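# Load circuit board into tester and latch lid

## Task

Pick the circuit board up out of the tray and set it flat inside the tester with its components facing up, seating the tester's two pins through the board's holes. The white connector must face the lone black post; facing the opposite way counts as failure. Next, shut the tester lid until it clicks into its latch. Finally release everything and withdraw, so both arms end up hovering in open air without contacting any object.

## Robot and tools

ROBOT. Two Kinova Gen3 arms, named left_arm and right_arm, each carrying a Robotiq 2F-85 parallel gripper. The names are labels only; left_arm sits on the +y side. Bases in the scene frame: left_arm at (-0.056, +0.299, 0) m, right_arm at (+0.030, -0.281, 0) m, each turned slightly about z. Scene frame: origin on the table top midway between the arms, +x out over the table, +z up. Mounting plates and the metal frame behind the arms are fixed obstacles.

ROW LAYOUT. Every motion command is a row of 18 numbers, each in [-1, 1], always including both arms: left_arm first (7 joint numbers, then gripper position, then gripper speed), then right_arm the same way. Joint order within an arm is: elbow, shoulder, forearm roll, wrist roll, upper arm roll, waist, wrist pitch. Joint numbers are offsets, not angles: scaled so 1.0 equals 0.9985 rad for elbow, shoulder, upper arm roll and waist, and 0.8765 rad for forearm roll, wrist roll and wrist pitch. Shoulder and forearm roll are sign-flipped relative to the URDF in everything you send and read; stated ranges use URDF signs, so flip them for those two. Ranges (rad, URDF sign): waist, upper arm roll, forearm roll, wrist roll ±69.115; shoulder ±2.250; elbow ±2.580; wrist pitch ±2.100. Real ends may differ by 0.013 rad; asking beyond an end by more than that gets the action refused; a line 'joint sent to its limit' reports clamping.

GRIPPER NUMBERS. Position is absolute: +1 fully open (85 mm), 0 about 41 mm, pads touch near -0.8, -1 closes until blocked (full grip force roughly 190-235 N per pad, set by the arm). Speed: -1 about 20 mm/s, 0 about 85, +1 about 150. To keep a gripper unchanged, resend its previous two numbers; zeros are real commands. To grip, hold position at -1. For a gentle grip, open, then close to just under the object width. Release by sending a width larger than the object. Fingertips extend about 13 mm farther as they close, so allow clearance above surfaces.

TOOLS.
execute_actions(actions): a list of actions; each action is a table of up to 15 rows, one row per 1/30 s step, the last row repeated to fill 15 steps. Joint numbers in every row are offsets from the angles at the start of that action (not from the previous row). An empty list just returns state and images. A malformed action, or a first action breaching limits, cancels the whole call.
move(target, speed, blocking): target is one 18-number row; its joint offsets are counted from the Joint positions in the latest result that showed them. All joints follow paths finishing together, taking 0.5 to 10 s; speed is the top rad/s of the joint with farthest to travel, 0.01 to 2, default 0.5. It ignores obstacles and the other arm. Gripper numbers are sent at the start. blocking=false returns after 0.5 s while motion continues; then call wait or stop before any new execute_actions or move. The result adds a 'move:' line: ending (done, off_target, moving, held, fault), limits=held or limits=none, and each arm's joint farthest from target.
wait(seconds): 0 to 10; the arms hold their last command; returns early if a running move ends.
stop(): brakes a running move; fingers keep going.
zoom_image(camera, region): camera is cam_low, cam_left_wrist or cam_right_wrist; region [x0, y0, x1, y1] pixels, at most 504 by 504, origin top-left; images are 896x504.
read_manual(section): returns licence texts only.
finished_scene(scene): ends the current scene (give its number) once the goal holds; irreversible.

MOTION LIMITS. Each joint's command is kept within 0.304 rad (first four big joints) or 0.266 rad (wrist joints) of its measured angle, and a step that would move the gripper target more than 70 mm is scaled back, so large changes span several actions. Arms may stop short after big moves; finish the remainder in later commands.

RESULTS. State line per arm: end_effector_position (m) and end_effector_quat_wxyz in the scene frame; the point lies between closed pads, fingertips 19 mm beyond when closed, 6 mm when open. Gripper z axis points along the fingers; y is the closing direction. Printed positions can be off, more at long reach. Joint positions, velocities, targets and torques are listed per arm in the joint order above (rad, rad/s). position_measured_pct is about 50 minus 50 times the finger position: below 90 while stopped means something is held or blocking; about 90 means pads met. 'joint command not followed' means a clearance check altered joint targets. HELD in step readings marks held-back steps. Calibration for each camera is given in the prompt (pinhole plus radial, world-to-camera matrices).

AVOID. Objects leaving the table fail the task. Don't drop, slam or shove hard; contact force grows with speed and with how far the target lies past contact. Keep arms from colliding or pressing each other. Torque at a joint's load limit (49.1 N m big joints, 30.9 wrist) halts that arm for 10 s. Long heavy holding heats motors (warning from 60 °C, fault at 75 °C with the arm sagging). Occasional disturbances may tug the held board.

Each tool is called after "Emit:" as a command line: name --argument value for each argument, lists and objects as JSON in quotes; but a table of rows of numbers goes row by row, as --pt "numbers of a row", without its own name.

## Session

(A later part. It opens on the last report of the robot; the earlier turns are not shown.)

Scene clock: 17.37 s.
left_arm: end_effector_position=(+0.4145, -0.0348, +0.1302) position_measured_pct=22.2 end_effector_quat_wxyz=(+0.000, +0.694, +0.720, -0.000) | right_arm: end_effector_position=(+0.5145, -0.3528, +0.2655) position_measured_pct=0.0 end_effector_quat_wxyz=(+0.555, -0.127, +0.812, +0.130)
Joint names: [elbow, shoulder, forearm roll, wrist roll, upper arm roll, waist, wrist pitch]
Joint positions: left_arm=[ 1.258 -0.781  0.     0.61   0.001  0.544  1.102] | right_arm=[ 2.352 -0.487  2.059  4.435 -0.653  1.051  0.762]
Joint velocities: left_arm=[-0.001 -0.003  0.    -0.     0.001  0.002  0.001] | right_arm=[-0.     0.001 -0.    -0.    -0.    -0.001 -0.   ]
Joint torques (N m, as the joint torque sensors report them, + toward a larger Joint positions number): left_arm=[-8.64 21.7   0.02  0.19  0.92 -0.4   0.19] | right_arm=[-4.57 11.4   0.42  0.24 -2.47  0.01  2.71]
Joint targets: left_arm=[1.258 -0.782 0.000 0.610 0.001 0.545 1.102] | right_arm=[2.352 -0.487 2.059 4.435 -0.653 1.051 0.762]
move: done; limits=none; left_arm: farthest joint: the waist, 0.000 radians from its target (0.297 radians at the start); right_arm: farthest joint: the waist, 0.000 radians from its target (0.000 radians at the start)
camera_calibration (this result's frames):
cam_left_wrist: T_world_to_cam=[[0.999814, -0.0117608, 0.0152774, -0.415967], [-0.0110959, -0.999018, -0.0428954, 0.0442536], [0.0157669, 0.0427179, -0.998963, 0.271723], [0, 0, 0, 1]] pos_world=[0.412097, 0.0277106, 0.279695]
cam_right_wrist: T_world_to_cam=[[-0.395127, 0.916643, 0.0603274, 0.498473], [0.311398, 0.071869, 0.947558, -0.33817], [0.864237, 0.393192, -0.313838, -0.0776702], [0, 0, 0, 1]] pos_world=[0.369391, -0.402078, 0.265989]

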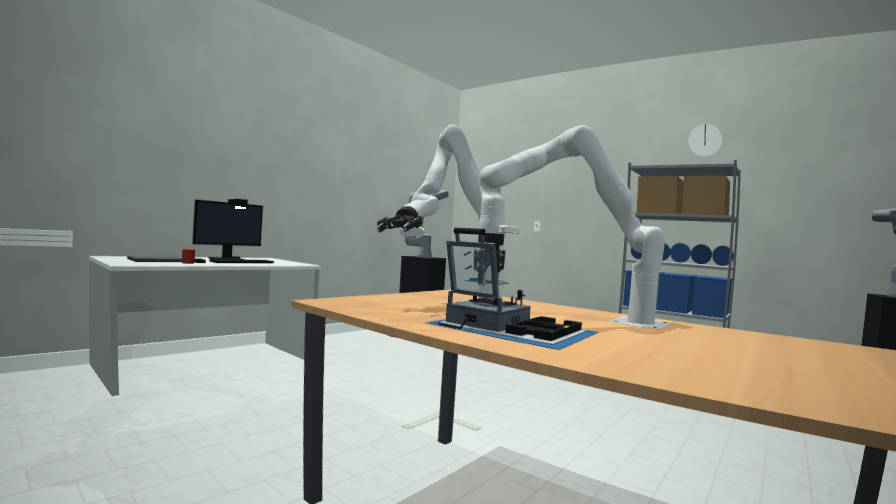

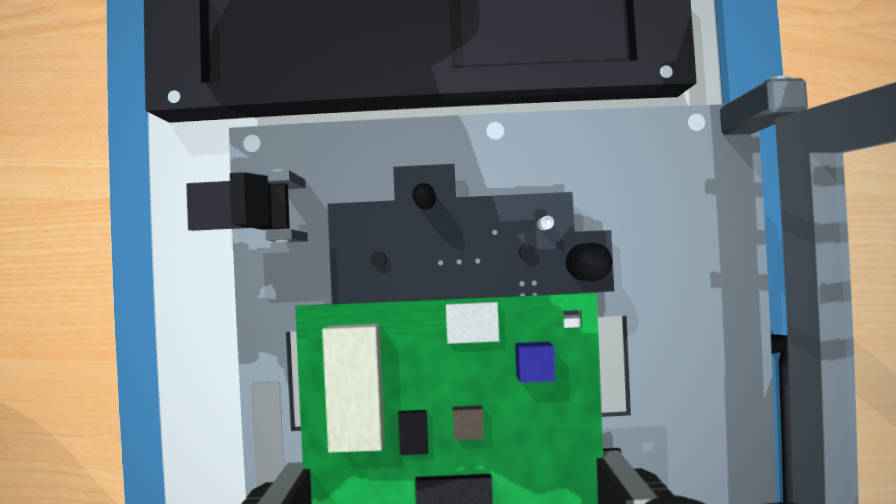

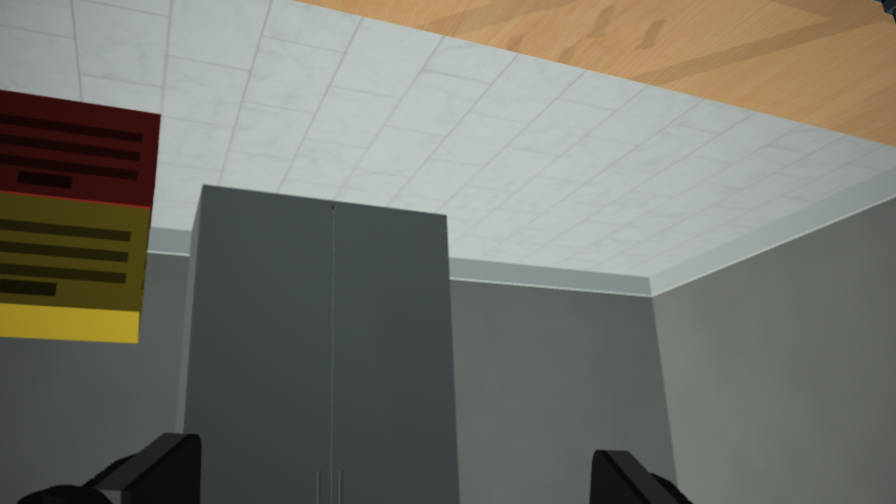

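Emit:
move --target '[0.021,-0.0215,0,0,0,0,-0.048,-1,-0.5,0,0,0,0,0,0,0,1,0]' --speed 0.15

Emit:
zoom_image --camera "cam_left_wrist" --region '[380, 150, 660, 350]'

Scene clock: 18.17 s.
left_arm: end_effector_position=(+0.4145, -0.0348, +0.1120) position_measured_pct=22.2 end_effector_quat_wxyz=(-0.000, +0.694, +0.720, -0.000) | right_arm: end_effector_position=(+0.5145, -0.3528, +0.2655) position_measured_pct=0.0 end_effector_quat_wxyz=(+0.555, -0.127, +0.812, +0.130)
Joint names: [elbow, shoulder, forearm roll, wrist roll, upper arm roll, waist, wrist pitch]
Joint positions: left_arm=[ 1.279 -0.803  0.     0.61   0.001  0.544  1.06 ] | right_arm=[ 2.352 -0.487  2.059  4.435 -0.653  1.051  0.762]
Joint velocities: left_arm=[-0.    -0.001 -0.     0.     0.    -0.    -0.   ] | right_arm=[-0.     0.    -0.     0.     0.     0.001  0.   ]
Joint torques (N m, as the joint torque sensors report them, + toward a larger Joint positions number): left_arm=[-8.51 21.71 -0.04  0.28  0.71  0.04 -0.02] | right_arm=[-4.63 11.5   0.45  0.35 -2.47  0.08  2.77]
Joint targets: left_arm=[1.279 -0.803 0.000 0.610 0.001 0.544 1.060] | right_arm=[2.352 -0.487 2.059 4.435 -0.653 1.051 0.762]
move: done; limits=none; left_arm: farthest joint: the waist, 0.000 radians from its target (0.001 radians at the start); right_arm: farthest joint: the waist, 0.000 radians from its target (0.000 radians at the start)
camera_calibration (this result's frames):
cam_left_wrist: T_world_to_cam=[[0.999818, -0.0117666, 0.0149925, -0.415619], [-0.0111115, -0.999011, -0.0430561, 0.043517], [0.0154843, 0.0428817, -0.99896, 0.253691], [0, 0, 0, 1]] pos_world=[0.412099, 0.0277049, 0.261532]
cam_right_wrist: T_world_to_cam=[[-0.395127, 0.916644, 0.0603267, 0.498473], [0.311397, 0.0718689, 0.947558, -0.33817], [0.864238, 0.393191, -0.313837, -0.0776714], [0, 0, 0, 1]] pos_world=[0.369392, -0.402079, 0.265989]

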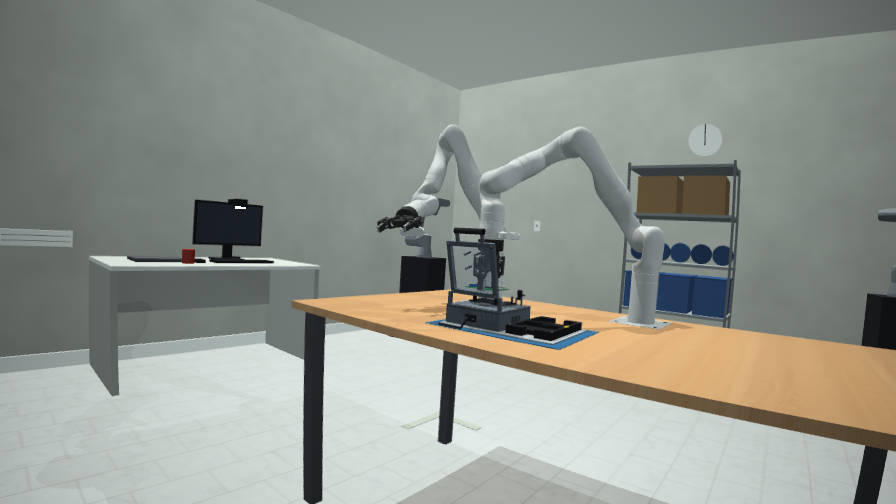

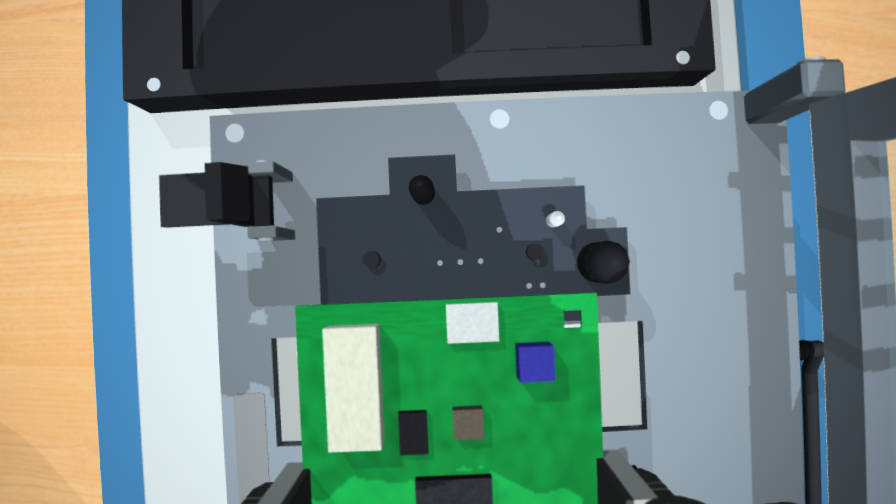

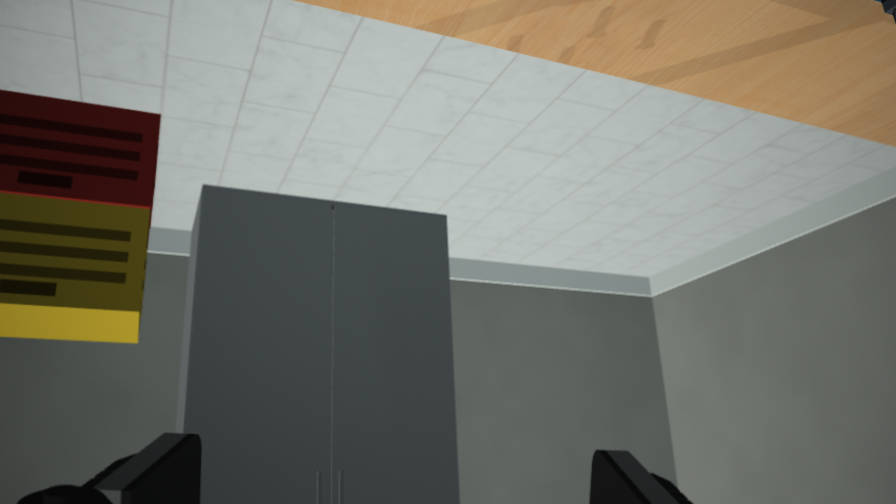

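Region (380, 150, 660, 350) of cam_left_wrist's 896x504 image, scaled by 1.800; it fills the top 360 rows of this view, and the rest is white.

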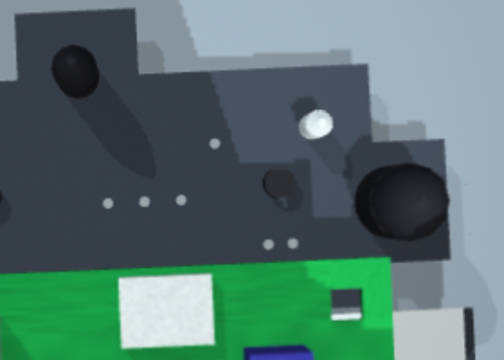

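Emit:
move --target '[0.0735,0.005,0,-0.047,0,-0.0408,-0.0785,-1,-0.5,0,0,0,0,0,0,0,1,0]' --speed 0.15

Emit:
zoom_image --camera "cam_left_wrist" --region '[280, 200, 700, 500]'

Scene clock: 19.23 s.
left_arm: end_effector_position=(+0.4169, -0.0091, +0.0951) position_measured_pct=22.2 end_effector_quat_wxyz=(+0.000, +0.695, +0.719, -0.000) | right_arm: end_effector_position=(+0.5145, -0.3528, +0.2655) position_measured_pct=0.0 end_effector_quat_wxyz=(+0.555, -0.127, +0.812, +0.130)
Joint names: [elbow, shoulder, forearm roll, wrist roll, upper arm roll, waist, wrist pitch]
Joint positions: left_arm=[ 1.352 -0.798  0.     0.568  0.001  0.504  0.991] | right_arm=[ 2.352 -0.487  2.059  4.435 -0.653  1.051  0.762]
Joint velocities: left_arm=[ 0.     0.002  0.     0.     0.    -0.002  0.   ] | right_arm=[ 0.001 -0.002 -0.    -0.    -0.001 -0.     0.   ]
Joint torques (N m, as the joint torque sensors report them, + toward a larger Joint positions number): left_arm=[-8.1  21.58 -0.01  0.11  0.67 -0.12 -0.01] | right_arm=[-4.7  11.39  0.44  0.25 -2.51  0.04  2.79]
Joint targets: left_arm=[1.352 -0.798 0.000 0.568 0.001 0.504 0.991] | right_arm=[2.352 -0.487 2.059 4.435 -0.653 1.051 0.762]
move: done; limits=none; left_arm: farthest joint: the waist, 0.001 radians from its target (0.041 radians at the start); right_arm: farthest joint: the waist, 0.000 radians from its target (0.000 radians at the start)
camera_calibration (this result's frames):
cam_left_wrist: T_world_to_cam=[[0.999807, -0.0124596, 0.0152081, -0.417449], [-0.011797, -0.99901, -0.042903, 0.0687573], [0.0157275, 0.0427153, -0.998963, 0.235508], [0, 0, 0, 1]] pos_world=[0.414476, 0.0534282, 0.244562]
cam_right_wrist: T_world_to_cam=[[-0.395126, 0.916644, 0.0603263, 0.498474], [0.311395, 0.0718683, 0.947559, -0.338171], [0.864239, 0.39319, -0.313836, -0.0776729], [0, 0, 0, 1]] pos_world=[0.369393, -0.402079, 0.265989]

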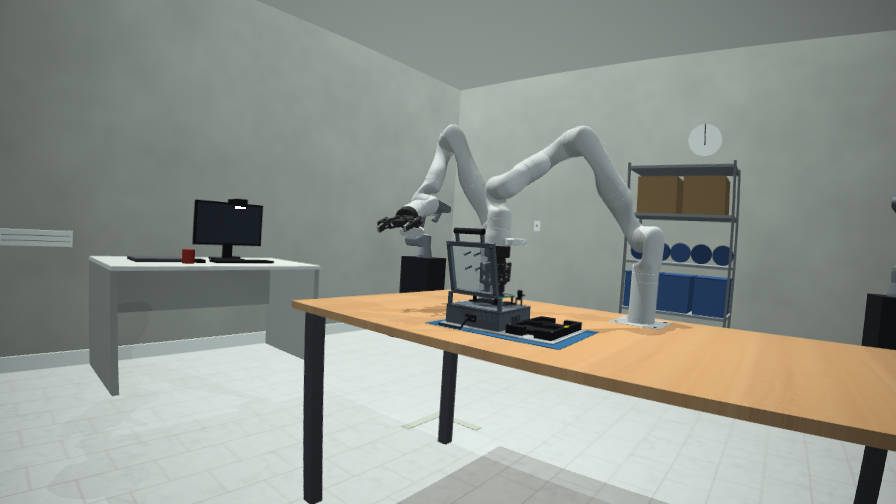

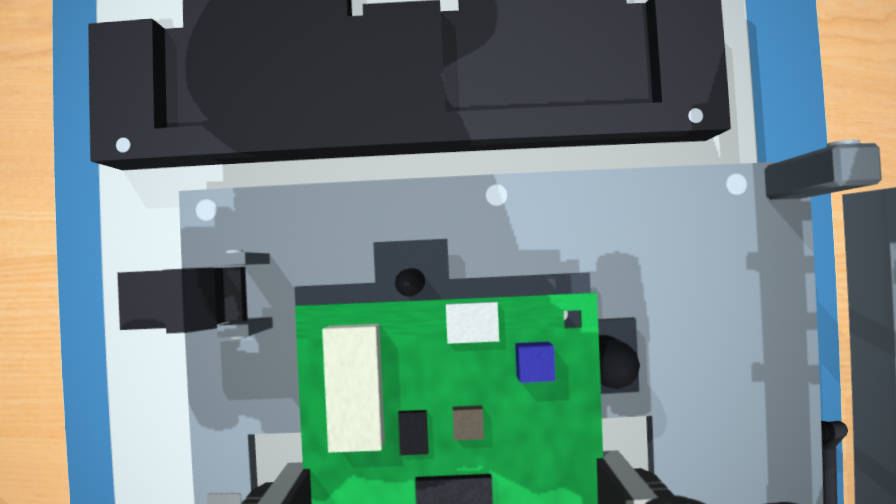

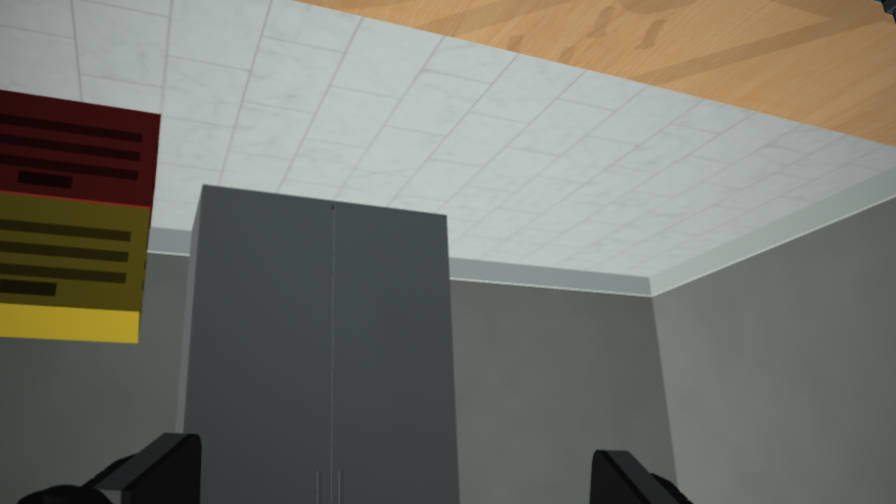

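Region (280, 200, 700, 500) of cam_left_wrist's 896x504 image, scaled by 1.200; it fills the top 360 rows of this view, and the rest is white.

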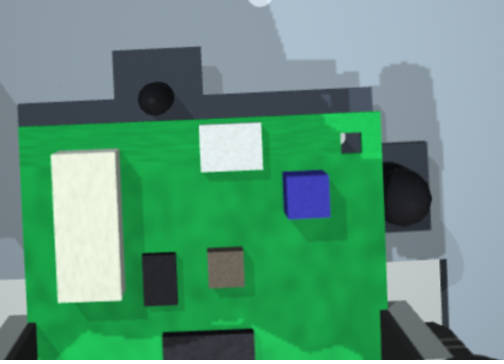

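Emit:
move --target '[0.0108,-0.0162,0,0.008,0,0,-0.0308,-1,-0.5,0,0,0,0,0,0,0,1,0]' --speed 0.08

Emit:
zoom_image --camera "cam_left_wrist" --region '[380, 230, 680, 430]'

Scene clock: 20.07 s.
left_arm: end_effector_position=(+0.4161, -0.0090, +0.0829) position_measured_pct=22.2 end_effector_quat_wxyz=(-0.001, +0.692, +0.722, -0.000) | right_arm: end_effector_position=(+0.5145, -0.3528, +0.2655) position_measured_pct=0.0 end_effector_quat_wxyz=(+0.555, -0.127, +0.811, +0.130)
Joint names: [elbow, shoulder, forearm roll, wrist roll, upper arm roll, waist, wrist pitch]
Joint positions: left_arm=[ 1.364 -0.814  0.     0.575  0.001  0.504  0.965] | right_arm=[ 2.352 -0.487  2.059  4.435 -0.653  1.051  0.762]
Joint velocities: left_arm=[-0.    -0.001 -0.     0.    -0.     0.    -0.   ] | right_arm=[-0.002 -0.    -0.    -0.001 -0.     0.    -0.   ]
Joint torques (N m, as the joint torque sensors report them, + toward a larger Joint positions number): left_arm=[-8.69 22.04  0.13  0.32  0.61 -0.33 -0.43] | right_arm=[-4.5  11.58  0.53  0.29 -2.55  0.02  2.69]
Joint targets: left_arm=[1.363 -0.814 0.000 0.575 0.001 0.504 0.964] | right_arm=[2.352 -0.487 2.059 4.435 -0.653 1.051 0.762]
move: done; limits=none; left_arm: farthest joint: the elbow, 0.001 radians from its target (0.010 radians at the start); right_arm: farthest joint: the waist, 0.000 radians from its target (0.000 radians at the start)
camera_calibration (this result's frames):
cam_left_wrist: T_world_to_cam=[[0.999888, -0.00607711, 0.0136824, -0.416395], [-0.00547467, -0.999032, -0.0436451, 0.0657983], [0.0139344, 0.0435653, -0.998953, 0.224061], [0, 0, 0, 1]] pos_world=[0.413587, 0.0534428, 0.232396]
cam_right_wrist: T_world_to_cam=[[-0.395125, 0.916644, 0.0603259, 0.498475], [0.311393, 0.0718676, 0.94756, -0.338171], [0.86424, 0.39319, -0.313834, -0.0776744], [0, 0, 0, 1]] pos_world=[0.369394, -0.40208, 0.265989]

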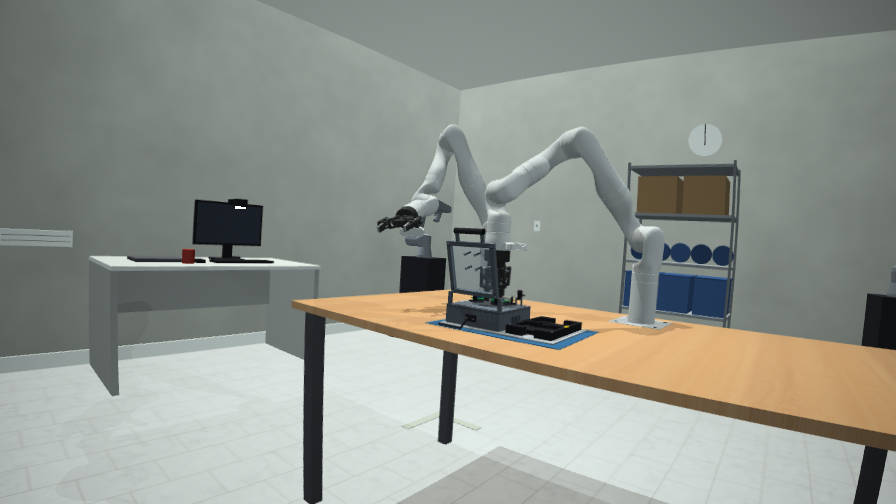

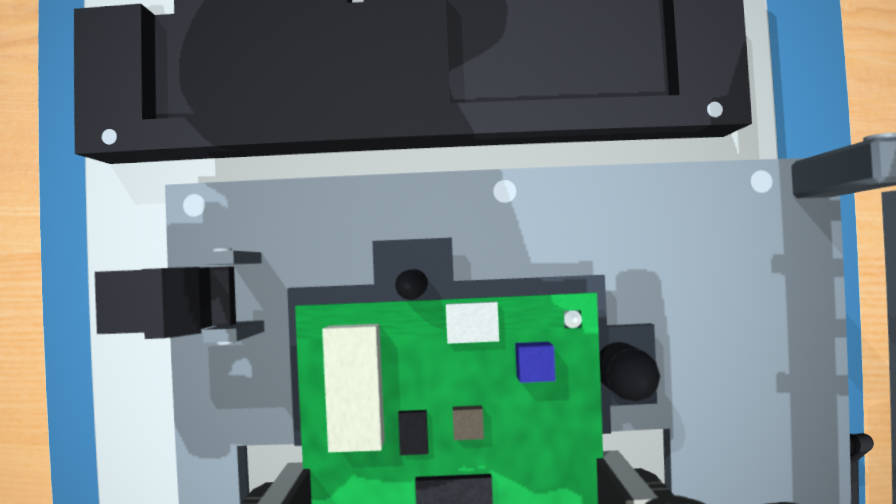

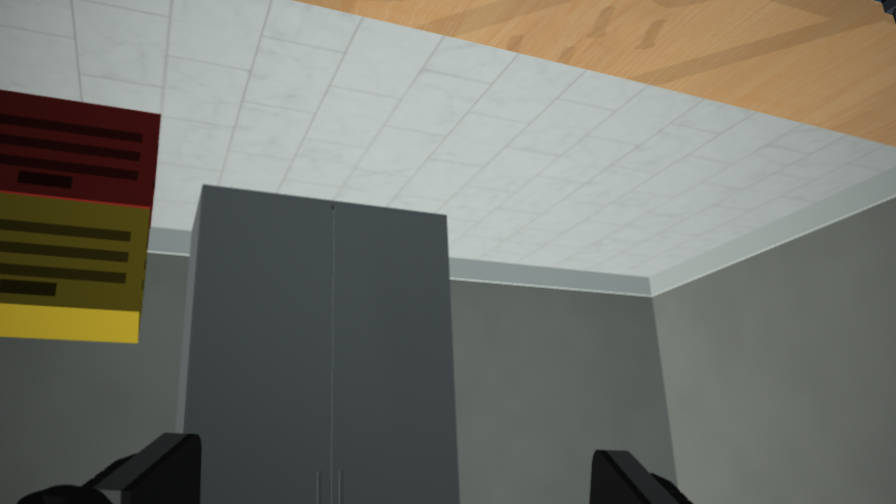

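Region (380, 230, 680, 430) of cam_left_wrist's 896x504 image, scaled by 1.680.

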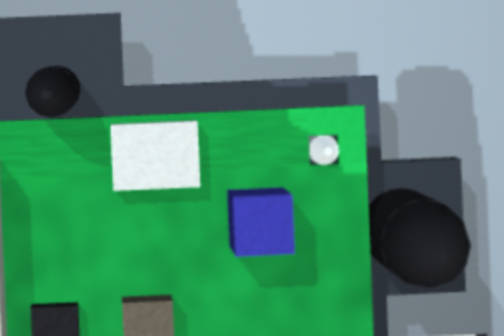

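Aligned, guided by posts. Descend 6 mm more.

Emit:
move --target '[0.0054,-0.0083,0,0,0,0,-0.0165,-1,-0.5,0,0,0,0,0,0,0,1,0]' --speed 0.04

Scene clock: 20.80 s.
left_arm: end_effector_position=(+0.4162, -0.0090, +0.0792) position_measured_pct=22.2 end_effector_quat_wxyz=(+0.000, +0.693, +0.721, +0.000) | right_arm: end_effector_position=(+0.5145, -0.3528, +0.2655) position_measured_pct=0.0 end_effector_quat_wxyz=(+0.555, -0.127, +0.811, +0.130)
Joint names: [elbow, shoulder, forearm roll, wrist roll, upper arm roll, waist, wrist pitch]
Joint positions: left_arm=[ 1.37  -0.818  0.001  0.575  0.001  0.504  0.953] | right_arm=[ 2.352 -0.487  2.059  4.435 -0.653  1.051  0.762]
Joint velocities: left_arm=[ 0.001  0.    -0.    -0.    -0.    -0.001 -0.001] | right_arm=[ 0.     0.001 -0.     0.001  0.    -0.001 -0.   ]
Joint torques (N m, as the joint torque sensors report them, + toward a larger Joint positions number): left_arm=[-8.08 18.06 -0.45  0.31  0.86  0.04 -1.23] | right_arm=[-4.49 11.49  0.54  0.27 -2.76  0.12  2.77]
Joint targets: left_arm=[1.369 -0.823 0.000 0.575 0.001 0.504 0.950] | right_arm=[2.352 -0.487 2.059 4.435 -0.653 1.051 0.762]
move: done; limits=none; left_arm: farthest joint: the shoulder, 0.004 radians from its target (0.008 radians at the start); right_arm: farthest joint: the waist, 0.000 radians from its target (0.000 radians at the start)
camera_calibration (this result's frames):
cam_left_wrist: T_world_to_cam=[[0.999853, -0.00679147, 0.015756, -0.416566], [-0.00611262, -0.999068, -0.0427403, 0.0657721], [0.0160316, 0.0426377, -0.998962, 0.21955], [0, 0, 0, 1]] pos_world=[0.413387, 0.0535205, 0.228696]
cam_right_wrist: T_world_to_cam=[[-0.395125, 0.916645, 0.0603251, 0.498476], [0.311392, 0.0718674, 0.94756, -0.338171], [0.86424, 0.393189, -0.313832, -0.0776759], [0, 0, 0, 1]] pos_world=[0.369394, -0.40208, 0.26599]

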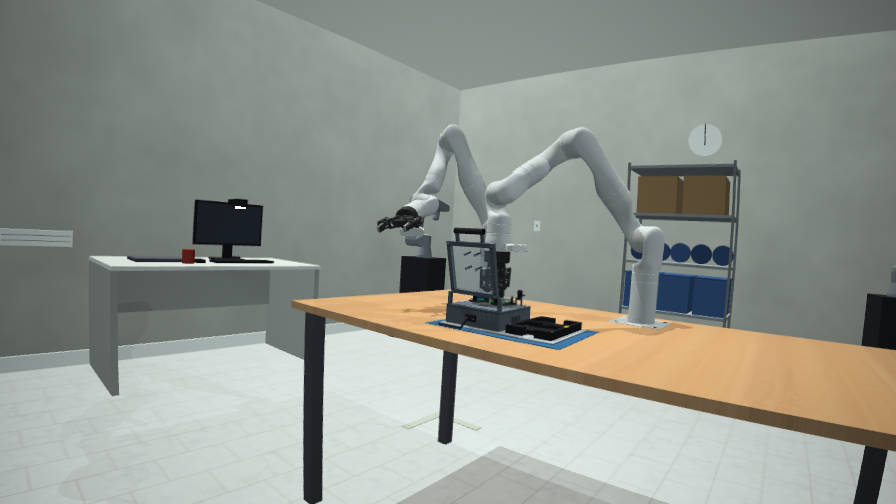

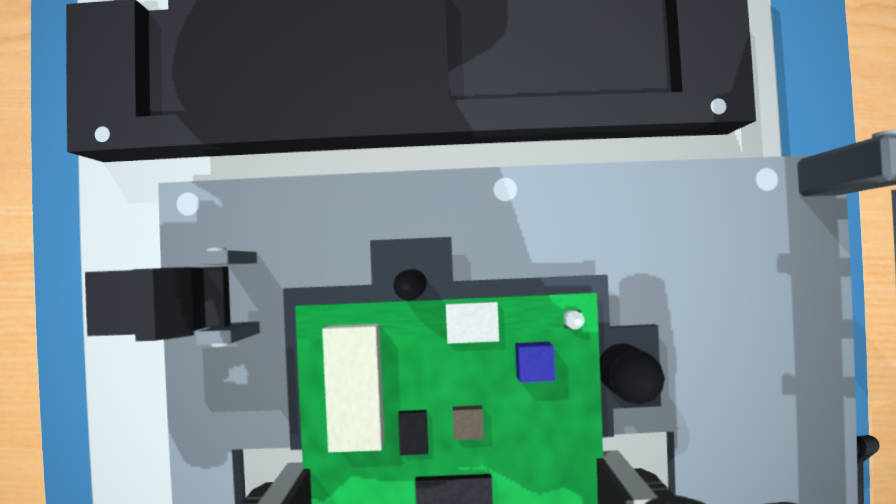

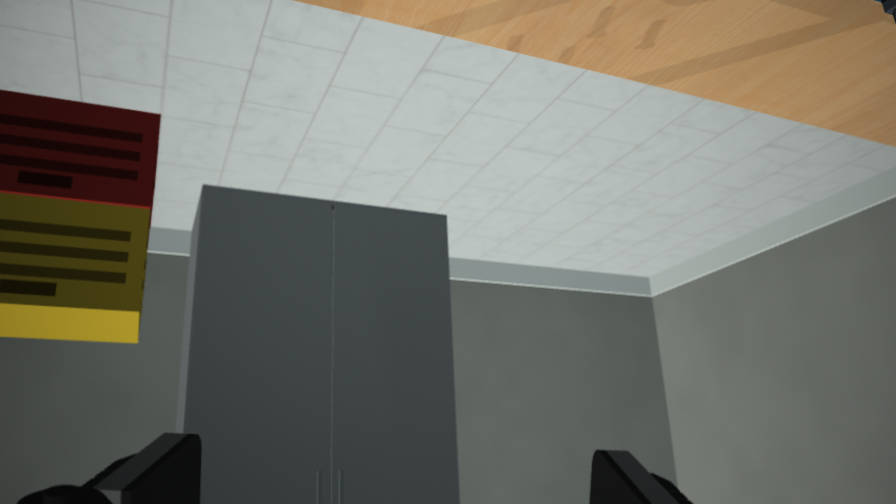

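Emit:
move --target '[0,0,0,0,0,0,0,1,-0.5,0,0,0,0,0,0,0,1,0]'

Emit:
move --target '[-0.018,0.02,0,0,0,0,0.043,1,-0.5,0,0,0,0,0,0,0,1,0]' --speed 0.15

Emit:
move --target '[-0.456,0.036,0,0.07,0,0.062,0.5607,1,-0.5,0,0,0,0,0,0,0,1,0]' --speed 0.6

Scene clock: 21.67 s.
left_arm: end_effector_position=(+0.4162, -0.0090, +0.0792) position_measured_pct=0.0 end_effector_quat_wxyz=(+0.000, +0.693, +0.721, +0.000) | right_arm: end_effector_position=(+0.5145, -0.3528, +0.2655) position_measured_pct=0.0 end_effector_quat_wxyz=(+0.555, -0.127, +0.811, +0.130)
Joint names: [elbow, shoulder, forearm roll, wrist roll, upper arm roll, waist, wrist pitch]
Joint positions: left_arm=[ 1.37  -0.818  0.001  0.575  0.001  0.504  0.953] | right_arm=[ 2.352 -0.487  2.059  4.435 -0.653  1.051  0.762]
Joint velocities: left_arm=[ 0.     0.     0.     0.     0.    -0.     0.001] | right_arm=[-0.001 -0.     0.    -0.     0.    -0.001  0.   ]
Joint torques (N m, as the joint torque sensors report them, + toward a larger Joint positions number): left_arm=[-7.83 21.48  0.01  0.28  0.93  0.1   0.14] | right_arm=[-4.63 11.65  0.45  0.32 -2.43  0.05  2.72]
Joint targets: left_arm=[1.370 -0.818 0.001 0.575 0.001 0.504 0.953] | right_arm=[2.352 -0.487 2.059 4.435 -0.653 1.051 0.762]
move: done; limits=none; left_arm: farthest joint: the waist, 0.000 radians from its target (0.000 radians at the start); right_arm: farthest joint: the waist, 0.000 radians from its target (0.000 radians at the start)
camera_calibration (this result's frames):
cam_left_wrist: T_world_to_cam=[[0.999853, -0.00679162, 0.0157642, -0.416569], [-0.0061125, -0.999068, -0.0427354, 0.0657702], [0.0160397, 0.0426328, -0.998962, 0.21955], [0, 0, 0, 1]] pos_world=[0.413388, 0.0535197, 0.2287]
cam_right_wrist: T_world_to_cam=[[-0.395124, 0.916645, 0.0603243, 0.498477], [0.31139, 0.0718673, 0.947561, -0.338171], [0.864241, 0.393189, -0.313831, -0.0776772], [0, 0, 0, 1]] pos_world=[0.369395, -0.402081, 0.26599]

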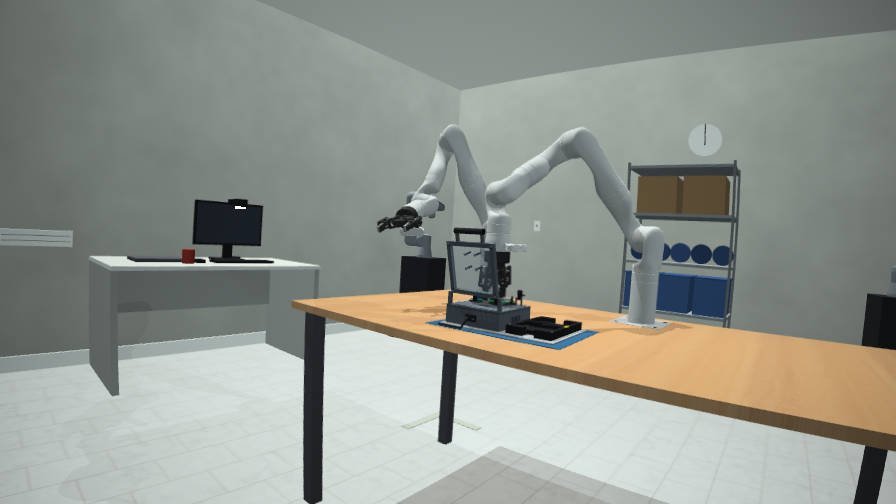

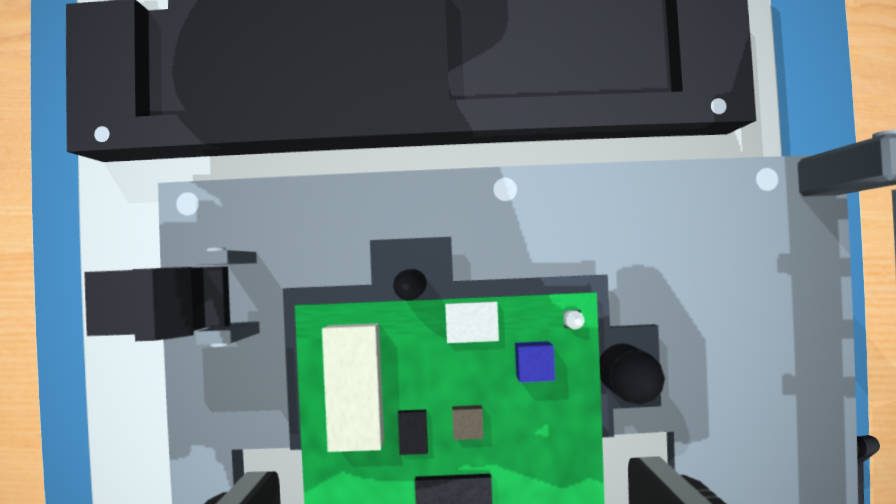

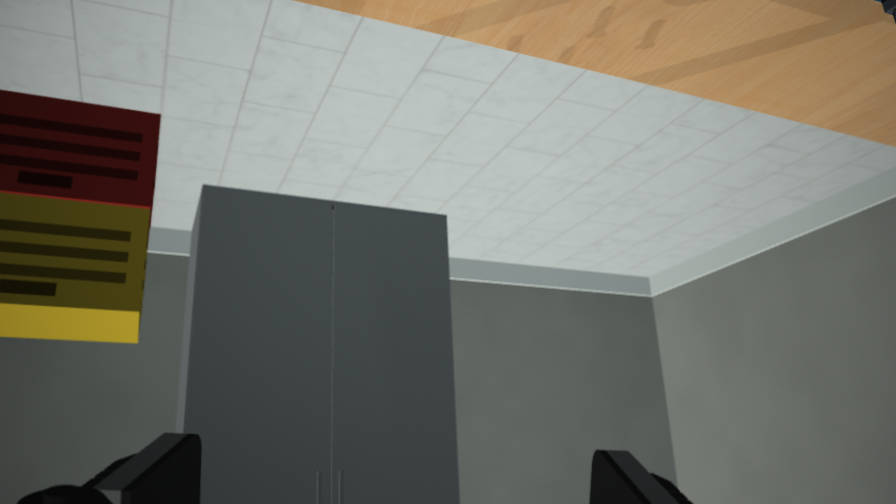

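Scene clock: 22.40 s.
left_arm: end_effector_position=(+0.4171, -0.0095, +0.0951) position_measured_pct=0.0 end_effector_quat_wxyz=(+0.000, +0.693, +0.721, +0.000) | right_arm: end_effector_position=(+0.5145, -0.3528, +0.2655) position_measured_pct=0.0 end_effector_quat_wxyz=(+0.555, -0.127, +0.811, +0.130)
Joint names: [elbow, shoulder, forearm roll, wrist roll, upper arm roll, waist, wrist pitch]
Joint positions: left_arm=[ 1.352 -0.798  0.001  0.575  0.001  0.504  0.991] | right_arm=[ 2.352 -0.487  2.059  4.435 -0.653  1.051  0.762]
Joint velocities: left_arm=[ 0.     0.001 -0.    -0.     0.    -0.    -0.   ] | right_arm=[ 0.001 -0.    -0.     0.001  0.     0.002  0.   ]
Joint torques (N m, as the joint torque sensors report them, + toward a larger Joint positions number): left_arm=[-8.12 21.33 -0.04  0.02  0.62  0.21  0.15] | right_arm=[-4.61 11.54  0.38  0.39 -2.54 -0.01  2.73]
Joint targets: left_arm=[1.352 -0.798 0.001 0.575 0.001 0.504 0.991] | right_arm=[2.352 -0.487 2.059 4.435 -0.653 1.051 0.762]
move: done; limits=none; left_arm: farthest joint: the waist, 0.000 radians from its target (0.000 radians at the start); right_arm: farthest joint: the waist, 0.000 radians from its target (0.000 radians at the start)
camera_calibration (this result's frames):
cam_left_wrist: T_world_to_cam=[[0.99985, -0.00677996, 0.0159595, -0.417695], [-0.00609384, -0.999071, -0.0426539, 0.0659459], [0.0162339, 0.0425502, -0.998962, 0.235358], [0, 0, 0, 1]] pos_world=[0.414213, 0.0530381, 0.244593]
cam_right_wrist: T_world_to_cam=[[-0.395124, 0.916645, 0.0603239, 0.498477], [0.311389, 0.0718669, 0.947561, -0.338171], [0.864242, 0.393188, -0.313829, -0.0776786], [0, 0, 0, 1]] pos_world=[0.369396, -0.402081, 0.26599]

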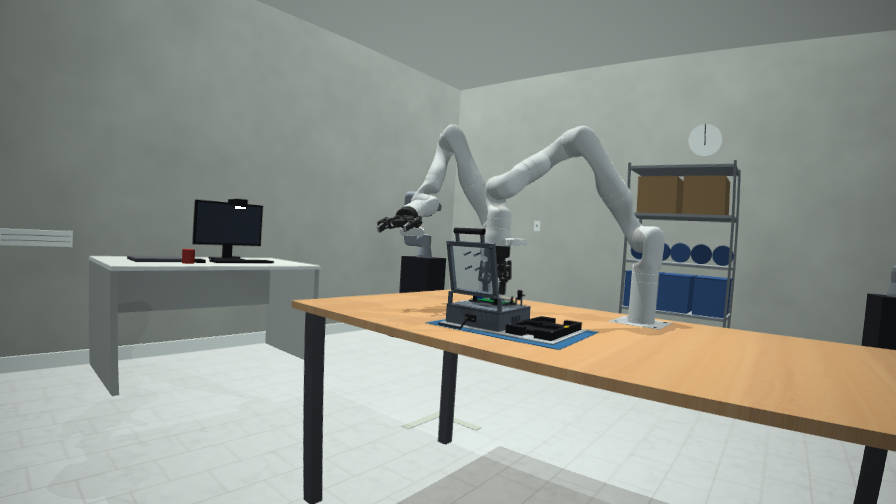

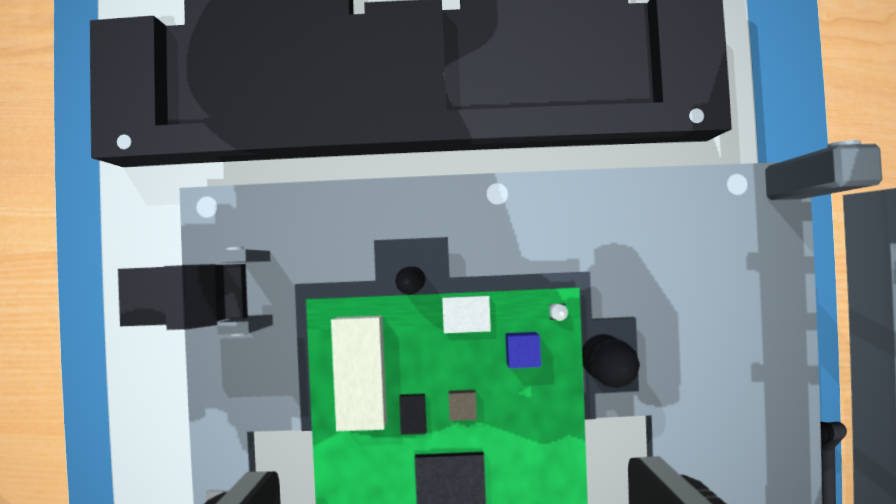

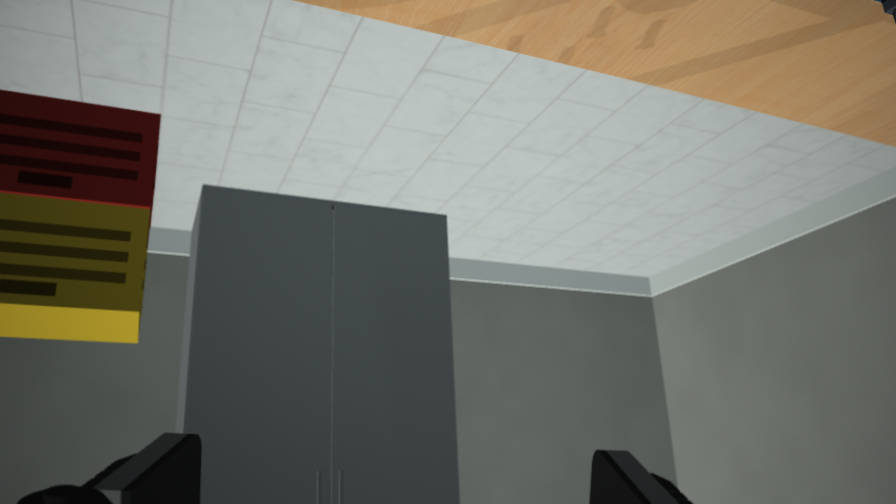

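Scene clock: 23.70 s.
left_arm: end_effector_position=(+0.4296, -0.0601, +0.2504) position_measured_pct=0.0 end_effector_quat_wxyz=(+0.000, +0.693, +0.721, +0.000) | right_arm: end_effector_position=(+0.5145, -0.3528, +0.2655) position_measured_pct=0.0 end_effector_quat_wxyz=(+0.555, -0.127, +0.811, +0.130)
Joint names: [elbow, shoulder, forearm roll, wrist roll, upper arm roll, waist, wrist pitch]
Joint positions: left_arm=[ 0.896 -0.762  0.001  0.636  0.001  0.566  1.482] | right_arm=[ 2.352 -0.487  2.059  4.435 -0.653  1.051  0.762]
Joint velocities: left_arm=[ 0.    -0.002 -0.     0.     0.     0.001 -0.001] | right_arm=[ 0.    -0.    -0.    -0.001  0.    -0.     0.   ]
Joint torques (N m, as the joint torque sensors report them, + toward a larger Joint positions number): left_arm=[-9.54 22.63  0.09  0.42  0.35  0.05  0.23] | right_arm=[-4.46 11.55  0.5   0.31 -2.59  0.16  2.86]
Joint targets: left_arm=[0.896 -0.762 0.001 0.636 0.001 0.566 1.482] | right_arm=[2.352 -0.487 2.059 4.435 -0.653 1.051 0.762]
move: done; limits=none; left_arm: farthest joint: the waist, 0.000 radians from its target (0.062 radians at the start); right_arm: farthest joint: the waist, 0.000 radians from its target (0.000 radians at the start)
camera_calibration (this result's frames):
cam_left_wrist: T_world_to_cam=[[0.999847, -0.00691003, 0.0160665, -0.433124], [-0.00621857, -0.999069, -0.0426958, 0.0221726], [0.0163465, 0.0425894, -0.998959, 0.392365], [0, 0, 0, 1]] pos_world=[0.426782, 0.00244846, 0.399862]
cam_right_wrist: T_world_to_cam=[[-0.395124, 0.916645, 0.0603232, 0.498478], [0.311387, 0.0718669, 0.947562, -0.338171], [0.864243, 0.393188, -0.313828, -0.0776796], [0, 0, 0, 1]] pos_world=[0.369397, -0.402082, 0.26599]

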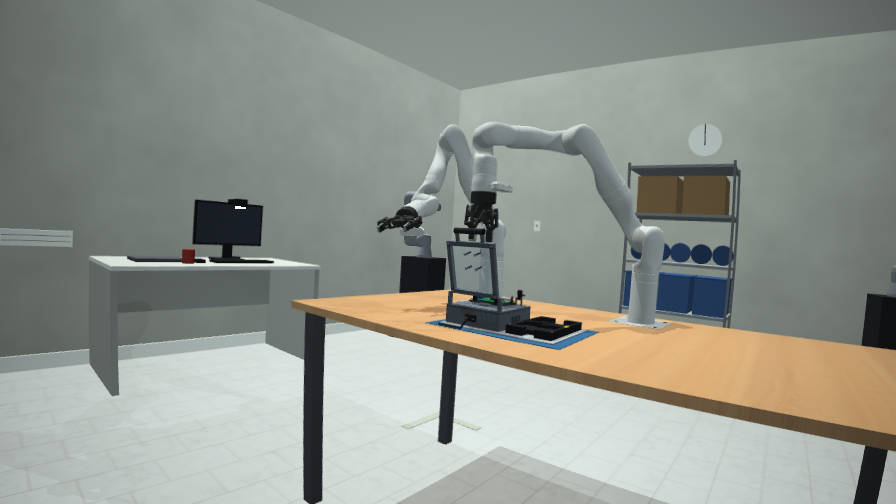

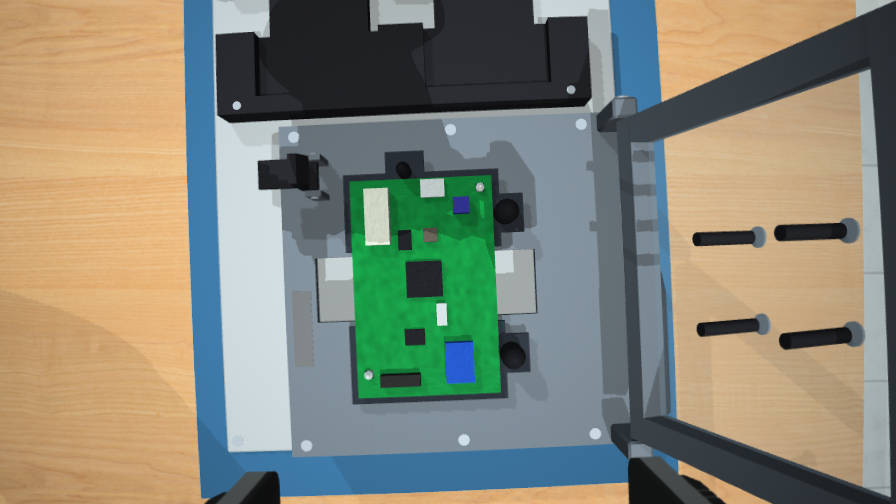

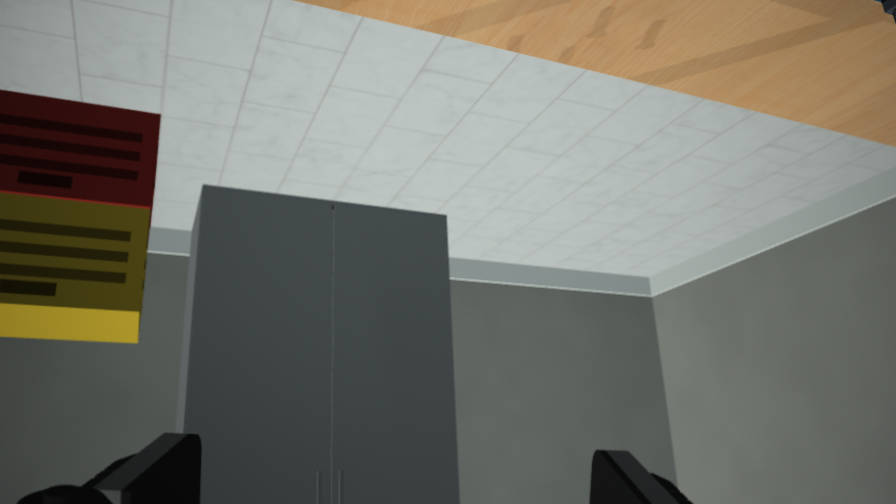

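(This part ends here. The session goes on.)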